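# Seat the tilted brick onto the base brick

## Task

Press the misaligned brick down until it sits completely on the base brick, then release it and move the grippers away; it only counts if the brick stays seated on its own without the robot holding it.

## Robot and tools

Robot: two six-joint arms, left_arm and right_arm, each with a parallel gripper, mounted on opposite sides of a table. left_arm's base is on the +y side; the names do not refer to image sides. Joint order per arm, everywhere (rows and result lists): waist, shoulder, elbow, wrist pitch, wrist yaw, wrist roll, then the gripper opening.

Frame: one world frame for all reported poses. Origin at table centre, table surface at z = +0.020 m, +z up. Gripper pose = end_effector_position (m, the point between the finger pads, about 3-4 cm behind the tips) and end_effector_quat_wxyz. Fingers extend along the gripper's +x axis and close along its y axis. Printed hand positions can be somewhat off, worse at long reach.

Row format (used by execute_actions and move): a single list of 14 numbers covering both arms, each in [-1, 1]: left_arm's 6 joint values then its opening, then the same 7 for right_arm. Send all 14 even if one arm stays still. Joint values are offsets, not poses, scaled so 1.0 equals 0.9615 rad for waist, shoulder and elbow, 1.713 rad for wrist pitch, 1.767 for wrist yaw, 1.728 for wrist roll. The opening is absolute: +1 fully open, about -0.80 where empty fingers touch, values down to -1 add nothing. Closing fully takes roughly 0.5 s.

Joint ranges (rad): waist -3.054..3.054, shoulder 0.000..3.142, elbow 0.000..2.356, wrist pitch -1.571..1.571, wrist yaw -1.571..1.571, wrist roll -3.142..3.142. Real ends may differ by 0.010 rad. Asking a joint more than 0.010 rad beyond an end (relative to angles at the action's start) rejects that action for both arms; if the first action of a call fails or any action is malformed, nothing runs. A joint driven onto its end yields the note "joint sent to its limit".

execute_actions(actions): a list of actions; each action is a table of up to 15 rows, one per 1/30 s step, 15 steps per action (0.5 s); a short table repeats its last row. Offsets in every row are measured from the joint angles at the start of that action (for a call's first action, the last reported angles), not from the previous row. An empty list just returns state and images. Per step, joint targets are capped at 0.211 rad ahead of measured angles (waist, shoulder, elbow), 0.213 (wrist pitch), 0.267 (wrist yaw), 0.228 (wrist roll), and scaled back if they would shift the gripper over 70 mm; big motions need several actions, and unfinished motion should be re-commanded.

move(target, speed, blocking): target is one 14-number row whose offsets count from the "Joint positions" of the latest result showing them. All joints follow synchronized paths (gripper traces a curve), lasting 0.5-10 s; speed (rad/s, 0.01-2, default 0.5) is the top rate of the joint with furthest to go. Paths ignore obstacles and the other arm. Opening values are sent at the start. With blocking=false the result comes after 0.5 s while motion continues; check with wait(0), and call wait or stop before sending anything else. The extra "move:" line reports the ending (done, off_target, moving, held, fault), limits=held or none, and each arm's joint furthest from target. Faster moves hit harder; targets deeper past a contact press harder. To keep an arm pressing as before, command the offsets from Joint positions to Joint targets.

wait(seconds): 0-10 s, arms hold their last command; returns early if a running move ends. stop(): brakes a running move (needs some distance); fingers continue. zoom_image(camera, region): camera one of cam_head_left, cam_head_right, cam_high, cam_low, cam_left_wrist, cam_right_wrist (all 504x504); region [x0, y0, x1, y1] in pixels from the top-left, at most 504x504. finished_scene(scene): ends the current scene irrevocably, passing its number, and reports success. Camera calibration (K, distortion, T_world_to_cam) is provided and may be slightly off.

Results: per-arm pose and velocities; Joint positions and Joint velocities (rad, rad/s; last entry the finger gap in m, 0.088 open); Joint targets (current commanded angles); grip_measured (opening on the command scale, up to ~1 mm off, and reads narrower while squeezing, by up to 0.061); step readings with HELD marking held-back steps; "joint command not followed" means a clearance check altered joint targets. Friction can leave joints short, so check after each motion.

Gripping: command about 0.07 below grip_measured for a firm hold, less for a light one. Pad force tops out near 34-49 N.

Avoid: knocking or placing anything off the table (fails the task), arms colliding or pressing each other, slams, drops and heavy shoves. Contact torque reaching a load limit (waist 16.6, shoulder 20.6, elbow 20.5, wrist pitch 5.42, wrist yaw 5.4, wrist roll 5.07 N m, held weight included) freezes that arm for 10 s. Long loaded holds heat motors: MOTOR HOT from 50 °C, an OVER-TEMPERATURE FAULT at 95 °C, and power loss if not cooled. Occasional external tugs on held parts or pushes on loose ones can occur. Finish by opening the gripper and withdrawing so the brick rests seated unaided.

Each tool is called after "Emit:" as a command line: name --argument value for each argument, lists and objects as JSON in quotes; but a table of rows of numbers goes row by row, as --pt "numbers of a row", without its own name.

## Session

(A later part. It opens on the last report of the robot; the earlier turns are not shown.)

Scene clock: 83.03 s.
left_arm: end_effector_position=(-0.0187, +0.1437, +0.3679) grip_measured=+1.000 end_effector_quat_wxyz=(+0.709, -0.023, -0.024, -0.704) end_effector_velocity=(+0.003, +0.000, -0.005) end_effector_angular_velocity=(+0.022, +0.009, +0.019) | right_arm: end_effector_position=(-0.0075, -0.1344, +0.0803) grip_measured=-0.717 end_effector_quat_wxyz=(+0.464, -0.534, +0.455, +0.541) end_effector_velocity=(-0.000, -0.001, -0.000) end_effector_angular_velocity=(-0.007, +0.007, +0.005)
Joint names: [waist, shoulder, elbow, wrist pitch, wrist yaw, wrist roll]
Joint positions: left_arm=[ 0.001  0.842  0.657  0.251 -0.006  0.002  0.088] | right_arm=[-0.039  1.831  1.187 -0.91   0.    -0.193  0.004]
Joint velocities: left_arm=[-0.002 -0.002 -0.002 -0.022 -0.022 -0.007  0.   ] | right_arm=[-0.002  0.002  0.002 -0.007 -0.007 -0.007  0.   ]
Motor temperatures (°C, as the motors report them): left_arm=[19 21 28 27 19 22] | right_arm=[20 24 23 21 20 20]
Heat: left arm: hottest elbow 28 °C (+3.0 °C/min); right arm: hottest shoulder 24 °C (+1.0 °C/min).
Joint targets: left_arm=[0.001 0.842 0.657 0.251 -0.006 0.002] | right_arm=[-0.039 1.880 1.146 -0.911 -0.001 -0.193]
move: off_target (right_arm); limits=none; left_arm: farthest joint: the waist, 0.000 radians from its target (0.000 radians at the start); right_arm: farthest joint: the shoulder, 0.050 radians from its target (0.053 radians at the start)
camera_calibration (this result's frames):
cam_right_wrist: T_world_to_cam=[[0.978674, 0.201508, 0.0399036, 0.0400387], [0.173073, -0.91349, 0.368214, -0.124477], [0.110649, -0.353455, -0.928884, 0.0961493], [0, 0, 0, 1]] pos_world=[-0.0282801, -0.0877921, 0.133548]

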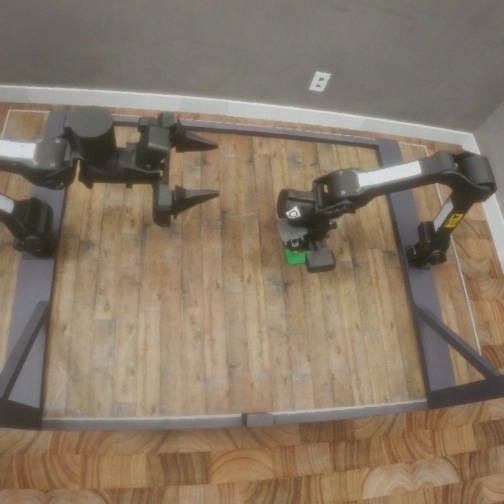

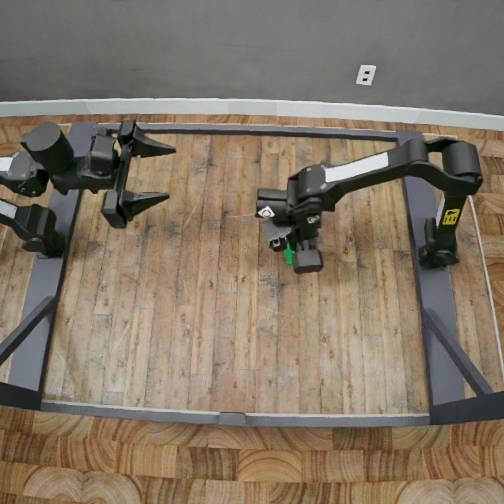

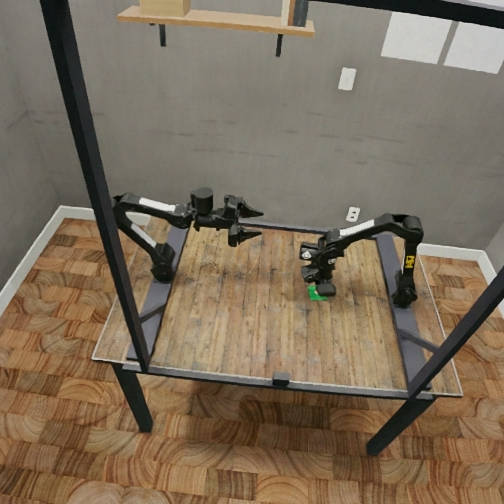

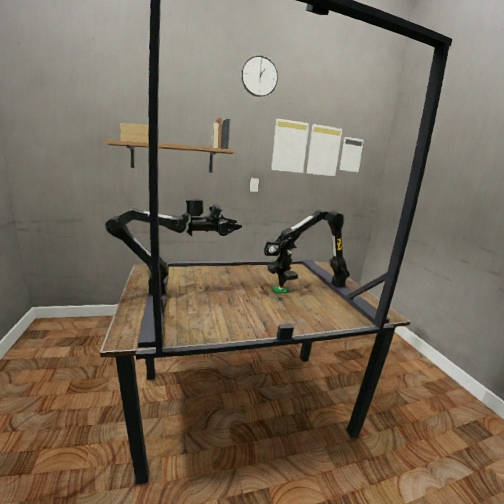

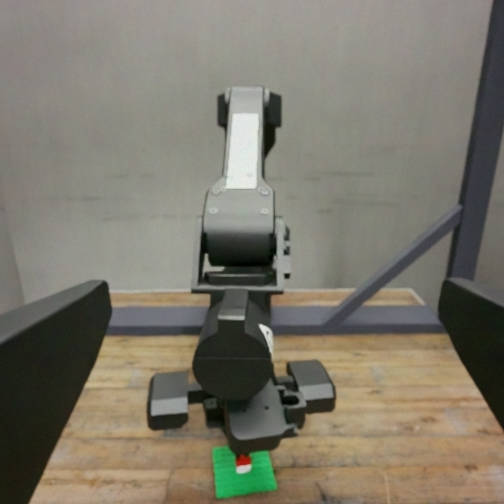

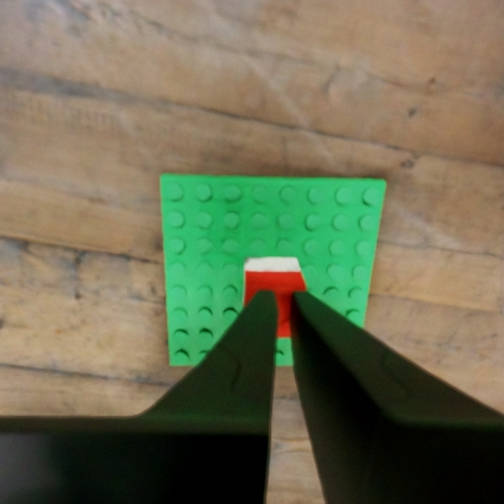

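Emit:
move --target '[0,0,0,0,0,0,1, 0.01,-0.04,0.005,-0.014,0,0,-0.72]' --speed 0.08

Emit:
zoom_image --camera "cam_low" --region '[260, 260, 310, 300]'

Emit:
zoom_image --camera "cam_right_wrist" --region '[210, 200, 350, 340]'

Scene clock: 94.30 s.
left_arm: end_effector_position=(-0.0187, +0.1437, +0.3679) grip_measured=+1.000 end_effector_quat_wxyz=(+0.709, -0.023, -0.024, -0.704) end_effector_velocity=(+0.000, +0.001, +0.003) end_effector_angular_velocity=(-0.012, +0.008, +0.004) | right_arm: end_effector_position=(-0.0096, -0.1365, +0.0884) grip_measured=-0.717 end_effector_quat_wxyz=(+0.464, -0.534, +0.452, +0.544) end_effector_velocity=(+0.002, -0.002, +0.002) end_effector_angular_velocity=(-0.003, -0.007, +0.005)
Joint names: [waist, shoulder, elbow, wrist pitch, wrist yaw, wrist roll]
Joint positions: left_arm=[ 0.001  0.842  0.657  0.251 -0.006  0.002  0.088] | right_arm=[-0.032  1.807  1.19  -0.932  0.    -0.193  0.004]
Joint velocities: left_arm=[-0.002 -0.002  0.002  0.007 -0.007 -0.007  0.   ] | right_arm=[-0.002 -0.007 -0.002 -0.007  0.007 -0.007 -0.   ]
Motor temperatures (°C, as the motors report them): left_arm=[19 22 28 27 19 22] | right_arm=[20 23 22 20 20 20]
Heat: left arm: hottest elbow 28 °C (+3.0 °C/min); right arm: hottest shoulder 23 °C (+0.0 °C/min).
Joint targets: left_arm=[0.001 0.842 0.657 0.251 -0.006 0.002] | right_arm=[-0.029 1.793 1.191 -0.934 0.000 -0.193]
move: off_target (right_arm); limits=none; left_arm: farthest joint: the waist, 0.000 radians from its target (0.000 radians at the start); right_arm: farthest joint: the shoulder, 0.014 radians from its target (0.039 radians at the start)
camera_calibration (this result's frames):
cam_right_wrist: T_world_to_cam=[[0.977338, 0.207602, 0.0413629, 0.0429645], [0.178922, -0.914578, 0.362677, -0.12867], [0.113122, -0.347057, -0.930997, 0.104234], [0, 0, 0, 1]] pos_world=[-0.0307603, -0.0904226, 0.14193]

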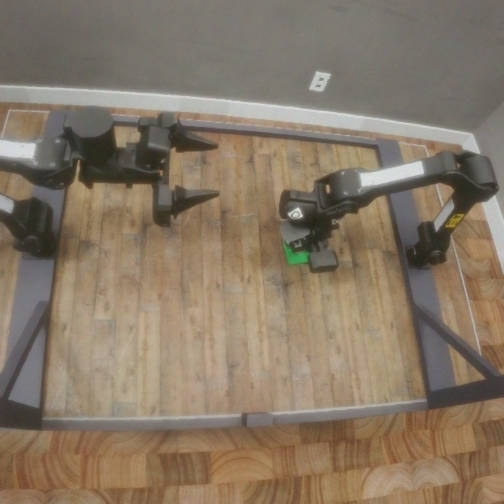

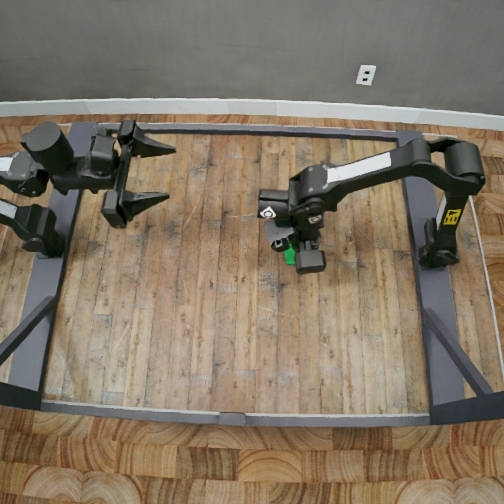

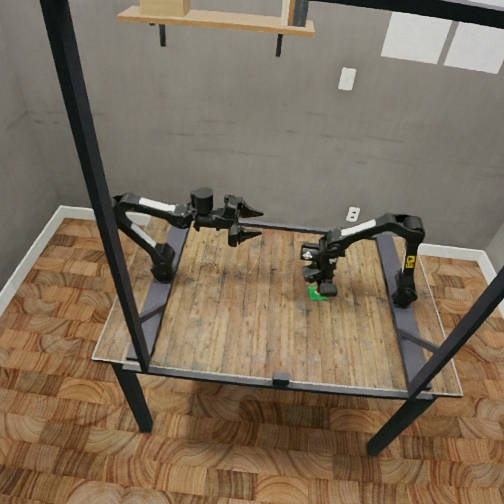

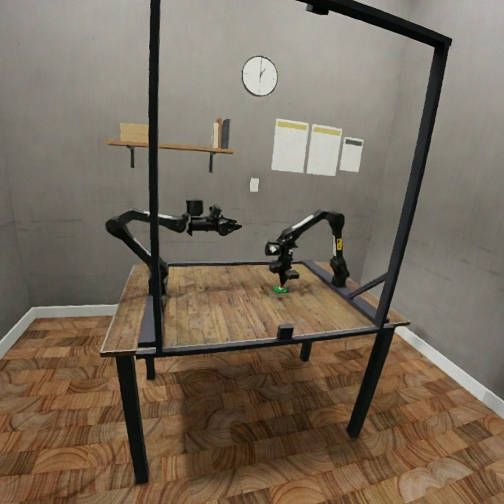

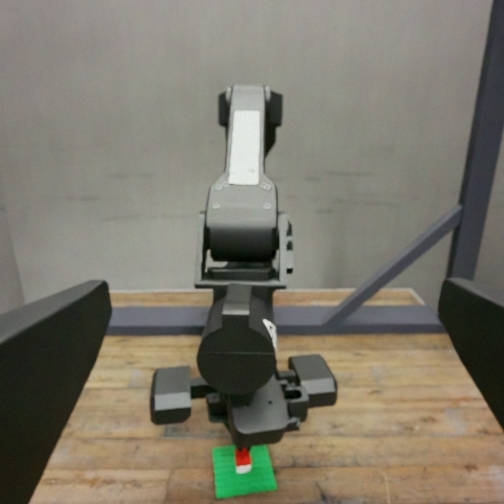

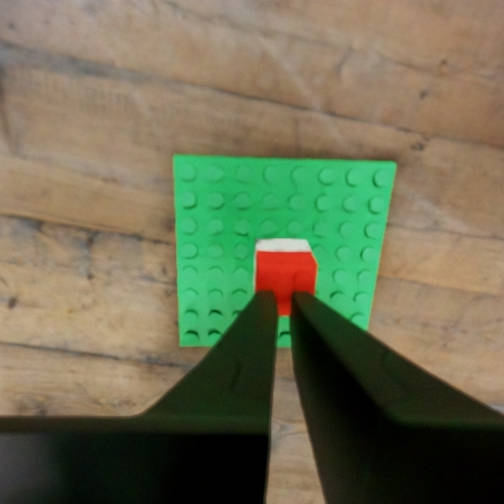

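Region (260, 260, 310, 300) of cam_low's 504x504 image, scaled by 10.080, with more detail than that image has; it fills the top 403 rows of this view, and the rest is white.

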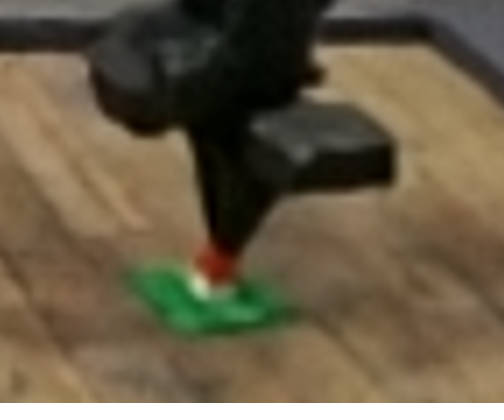

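Region (210, 200, 350, 340) of cam_right_wrist's 504x504 image, scaled by 3.600, with more detail than that image has.

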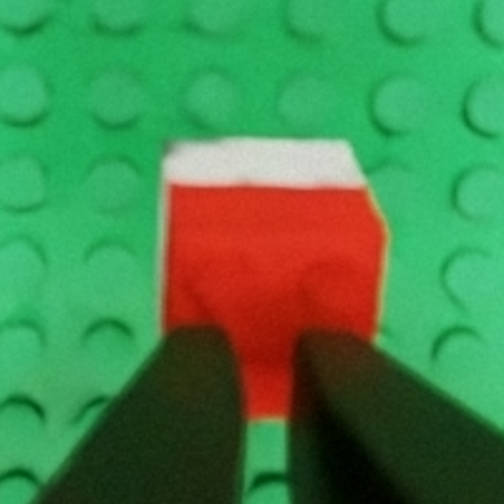

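Emit:
move --target '[0,0,0,0,0,0,1, 0,0.015,-0.035,0.012,0,0,-0.72]' --speed 0.04

Emit:
move --target '[0,0,0,0,0,0,1, 0,0.07,-0.06,0,0,0,-0.72]' --speed 0.04

Emit:
zoom_image --camera "cam_right_wrist" --region '[210, 200, 350, 340]'

Emit:
move --target '[0,0,0,0,0,0,1, 0,-0.1,0.12,-0.1,0,0,-0.72]' --speed 0.25

Emit:
zoom_image --camera "cam_low" --region '[260, 260, 310, 300]'

Emit:
zoom_image --camera "cam_right_wrist" --region '[200, 150, 350, 300]'

Scene clock: 107.90 s.
left_arm: end_effector_position=(-0.0187, +0.1437, +0.3679) grip_measured=+1.000 end_effector_quat_wxyz=(+0.709, -0.023, -0.024, -0.704) end_effector_velocity=(+0.000, +0.000, -0.002) end_effector_angular_velocity=(+0.007, +0.008, +0.004) | right_arm: end_effector_position=(-0.0097, -0.1389, +0.0838) grip_measured=-0.717 end_effector_quat_wxyz=(+0.463, -0.534, +0.453, +0.543) end_effector_velocity=(-0.001, -0.001, -0.001) end_effector_angular_velocity=(+0.003, +0.021, +0.015)
Joint names: [waist, shoulder, elbow, wrist pitch, wrist yaw, wrist roll]
Joint positions: left_arm=[ 0.001  0.842  0.657  0.251 -0.006  0.002  0.088] | right_arm=[-0.032  1.807  1.171 -0.916  0.    -0.193  0.004]
Joint velocities: left_arm=[-0.002 -0.002 -0.002 -0.007 -0.007 -0.007  0.   ] | right_arm=[-0.007 -0.002 -0.007  0.007 -0.022 -0.022 -0.   ]
Motor temperatures (°C, as the motors report them): left_arm=[19 22 29 27 19 22] | right_arm=[20 25 23 20 20 20]
Heat: left arm: hottest elbow 29 °C (+3.1 °C/min); right arm: hottest shoulder 25 °C (+1.0 °C/min).
Joint targets: left_arm=[0.001 0.842 0.657 0.251 -0.006 0.002] | right_arm=[-0.032 1.821 1.156 -0.911 0.000 -0.193]
move: off_target (right_arm); limits=none; left_arm: farthest joint: the waist, 0.000 radians from its target (0.000 radians at the start); right_arm: farthest joint: the elbow, 0.015 radians from its target (0.034 radians at the start)
camera_calibration (this result's frames):
cam_right_wrist: T_world_to_cam=[[0.977343, 0.207743, 0.0405422, 0.0438172], [0.178962, -0.913328, 0.365793, -0.129266], [0.113019, -0.35025, -0.929813, 0.0985755], [0, 0, 0, 1]] pos_world=[-0.0308317, -0.0926389, 0.137165]

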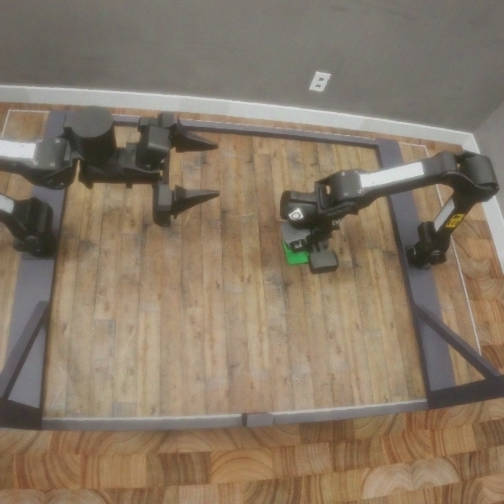

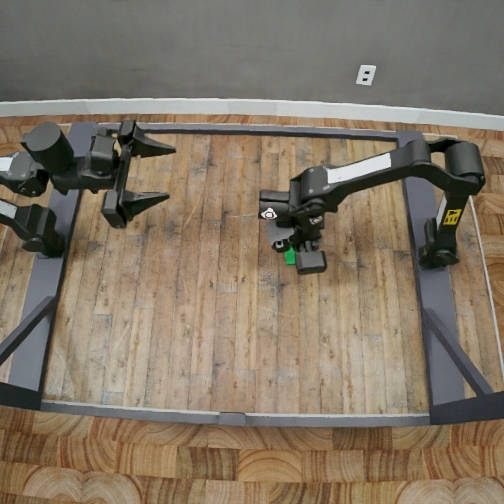

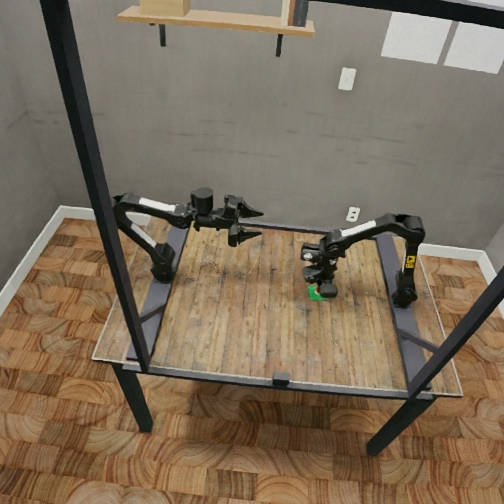

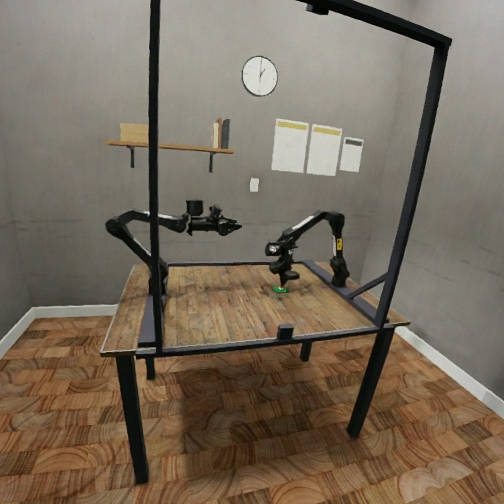

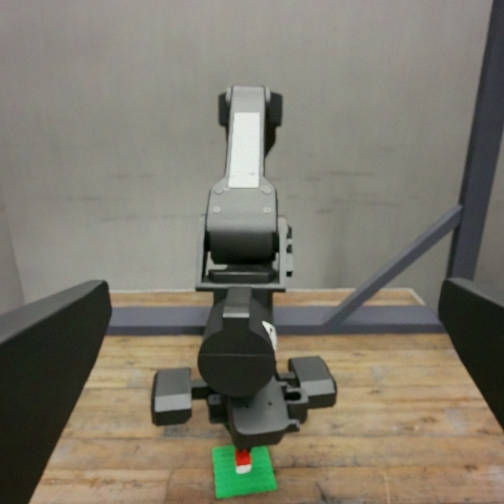

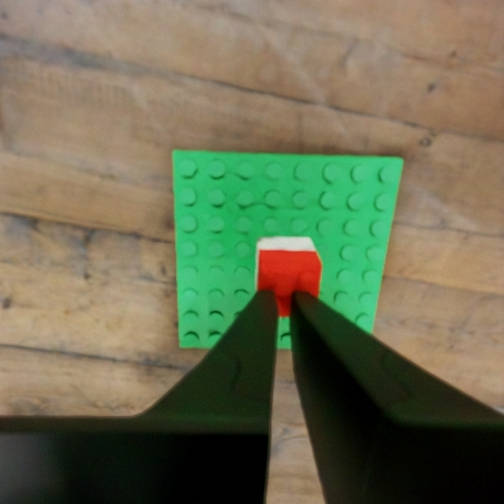

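Scene clock: 109.80 s.
left_arm: end_effector_position=(-0.0187, +0.1437, +0.3679) grip_measured=+1.000 end_effector_quat_wxyz=(+0.709, -0.023, -0.024, -0.704) end_effector_velocity=(+0.002, +0.000, -0.002) end_effector_angular_velocity=(+0.007, +0.008, +0.009) | right_arm: end_effector_position=(-0.0098, -0.1419, +0.0790) grip_measured=-0.717 end_effector_quat_wxyz=(+0.459, -0.538, +0.457, +0.539) end_effector_velocity=(-0.002, -0.002, +0.000) end_effector_angular_velocity=(-0.007, +0.008, +0.010)
Joint names: [waist, shoulder, elbow, wrist pitch, wrist yaw, wrist roll]
Joint positions: left_arm=[ 0.001  0.842  0.657  0.251 -0.006  0.002  0.088] | right_arm=[-0.032  1.816  1.162 -0.914  0.    -0.193  0.004]
Joint velocities: left_arm=[ 0.002 -0.002 -0.002 -0.007 -0.007 -0.007  0.   ] | right_arm=[ 0.002 -0.002 -0.002 -0.007 -0.007 -0.007 -0.   ]
Motor temperatures (°C, as the motors report them): left_arm=[19 22 29 27 19 22] | right_arm=[20 25 23 20 20 20]
Heat: left arm: hottest elbow 29 °C (+2.0 °C/min); right arm: hottest shoulder 25 °C (+1.0 °C/min).
Joint targets: left_arm=[0.001 0.842 0.657 0.251 -0.006 0.002] | right_arm=[-0.032 1.874 1.114 -0.916 0.000 -0.193]
move: off_target (right_arm); limits=none; left_arm: farthest joint: the waist, 0.000 radians from its target (0.000 radians at the start); right_arm: farthest joint: the shoulder, 0.058 radians from its target (0.067 radians at the start)
camera_calibration (this result's frames):
cam_right_wrist: T_world_to_cam=[[0.977363, 0.208361, 0.0367062, 0.0451149], [0.179154, -0.907354, 0.380279, -0.130475], [0.112541, -0.365094, -0.924143, 0.0904691], [0, 0, 0, 1]] pos_world=[-0.0309, -0.0947573, 0.131567]

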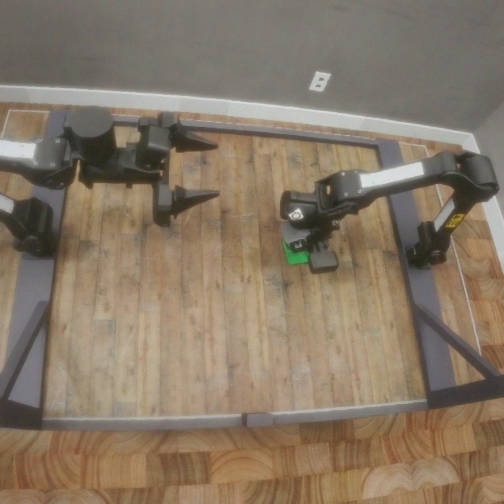

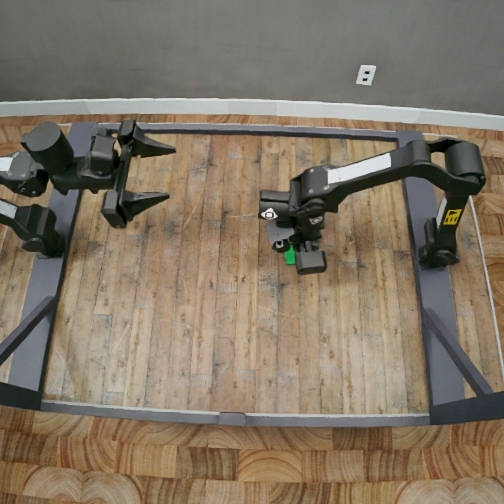

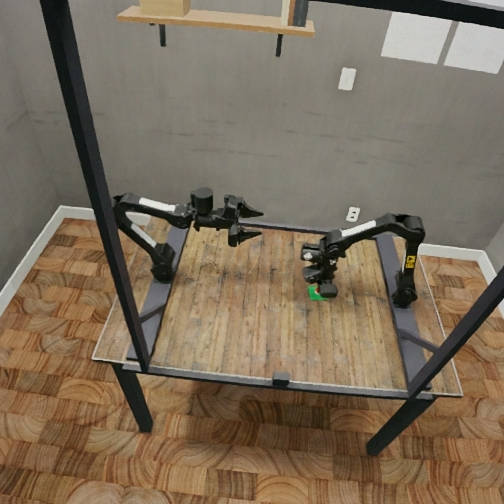

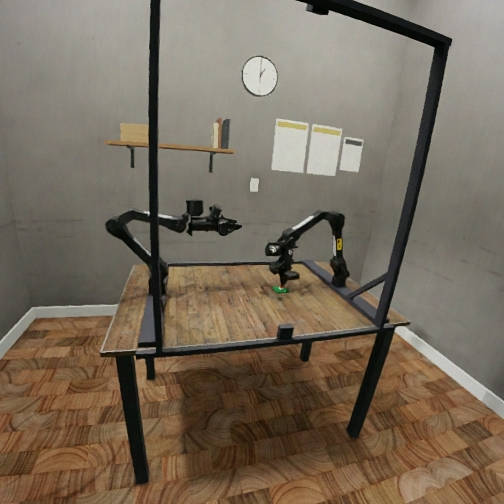

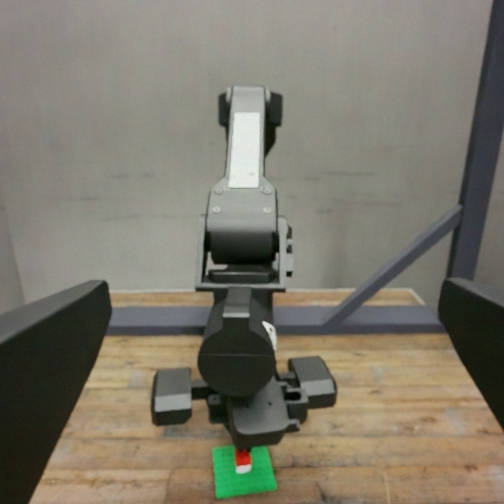

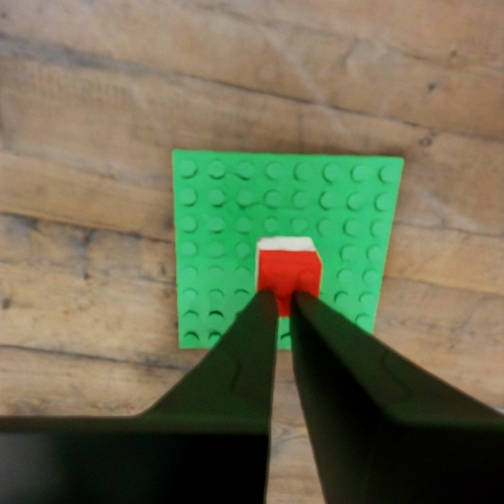

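Region (210, 200, 350, 340) of cam_right_wrist's 504x504 image, scaled by 3.600, with more detail than that image has.

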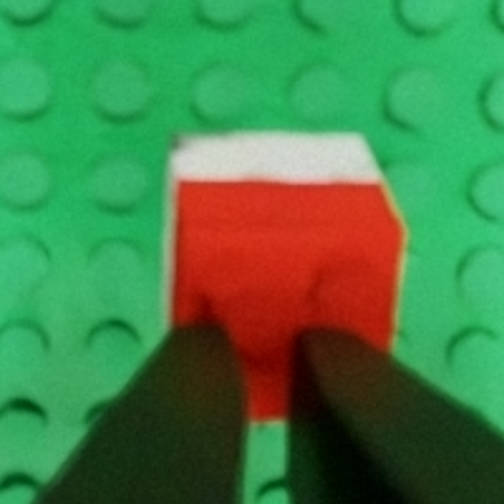

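Scene clock: 111.00 s.
left_arm: end_effector_position=(-0.0187, +0.1437, +0.3679) grip_measured=+1.000 end_effector_quat_wxyz=(+0.709, -0.023, -0.024, -0.704) end_effector_velocity=(+0.003, -0.000, -0.011) end_effector_angular_velocity=(+0.041, +0.023, +0.018) | right_arm: end_effector_position=(-0.0099, -0.1447, +0.1283) grip_measured=-0.717 end_effector_quat_wxyz=(+0.464, -0.534, +0.452, +0.543) end_effector_velocity=(-0.000, -0.002, +0.000) end_effector_angular_velocity=(-0.007, +0.008, -0.010)
Joint names: [waist, shoulder, elbow, wrist pitch, wrist yaw, wrist roll]
Joint positions: left_arm=[ 0.001  0.842  0.657  0.251 -0.006  0.002  0.088] | right_arm=[-0.032  1.733  1.266 -1.083  0.    -0.193  0.004]
Joint velocities: left_arm=[-0.002 -0.002 -0.007 -0.037 -0.022 -0.022  0.   ] | right_arm=[-0.002 -0.002 -0.002 -0.007 -0.007  0.007 -0.   ]
Motor temperatures (°C, as the motors report them): left_arm=[19 22 29 27 19 22] | right_arm=[20 25 23 20 20 20]
Heat: left arm: hottest elbow 29 °C (+2.0 °C/min); right arm: hottest shoulder 25 °C (+1.0 °C/min).
Joint targets: left_arm=[0.001 0.842 0.657 0.251 -0.006 0.002] | right_arm=[-0.032 1.721 1.278 -1.085 0.000 -0.193]
move: off_target (right_arm); limits=none; left_arm: farthest joint: the waist, 0.000 radians from its target (0.000 radians at the start); right_arm: farthest joint: the shoulder, 0.013 radians from its target (0.097 radians at the start)
camera_calibration (this result's frames):
cam_right_wrist: T_world_to_cam=[[0.97734, 0.207649, 0.0410894, 0.04332], [0.178935, -0.914162, 0.363716, -0.150645], [0.113088, -0.348122, -0.930603, 0.138299], [0, 0, 0, 1]] pos_world=[-0.0310227, -0.0985644, 0.181714]

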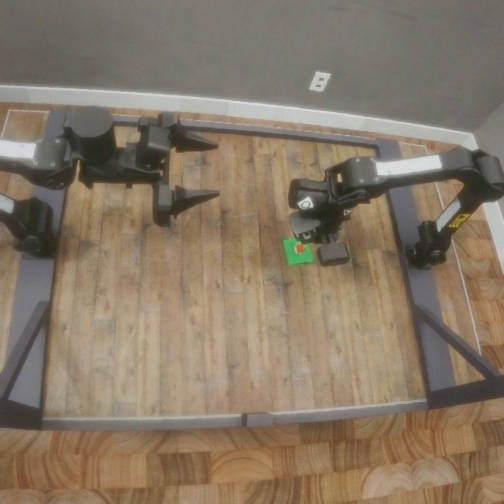

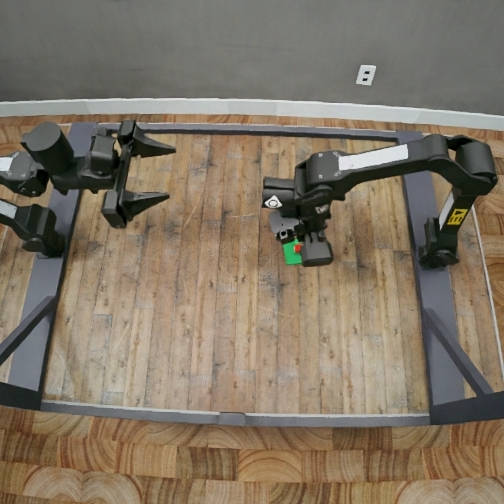

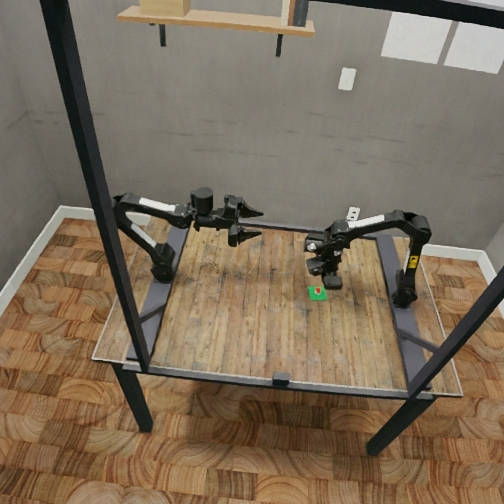

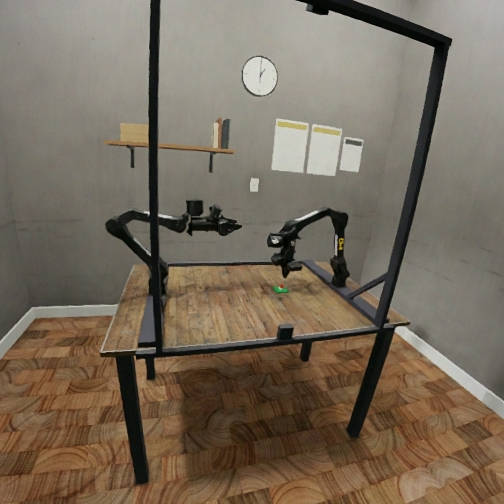

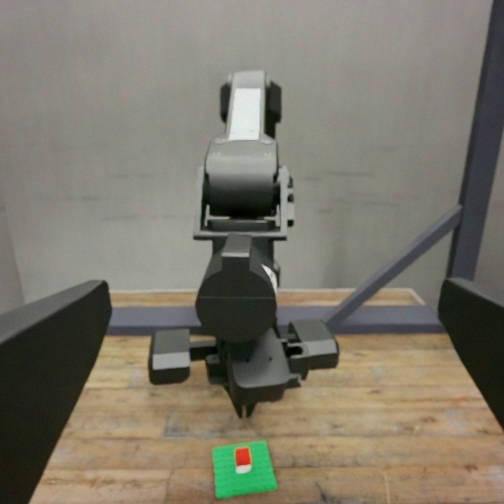

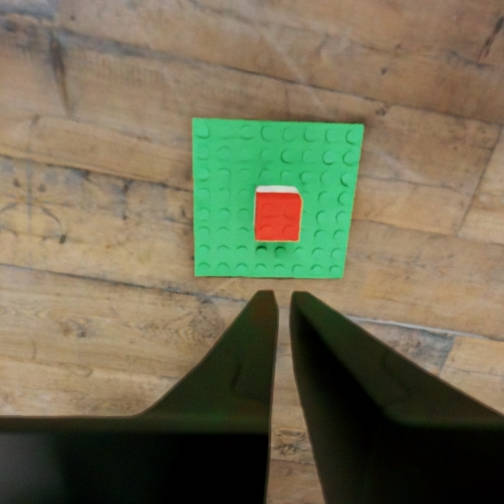

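Region (260, 260, 310, 300) of cam_low's 504x504 image, scaled by 10.080, with more detail than that image has; it fills the top 403 rows of this view, and the rest is white.

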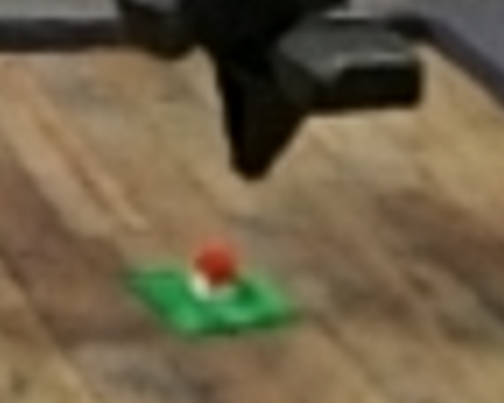

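Region (200, 150, 350, 300) of cam_right_wrist's 504x504 image, scaled by 3.360, with more detail than that image has.

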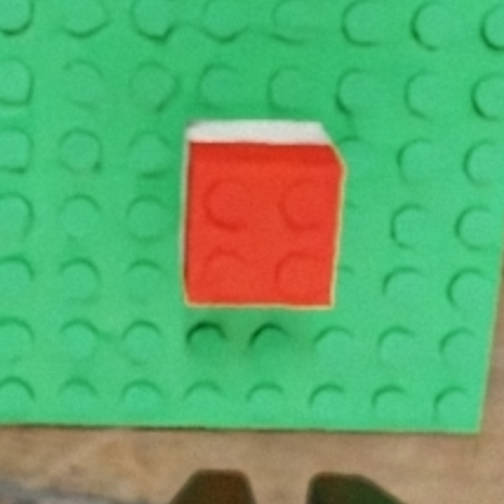

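Looks seated.

Emit:
finished_scene --scene 1

The scene is finished: the task was done.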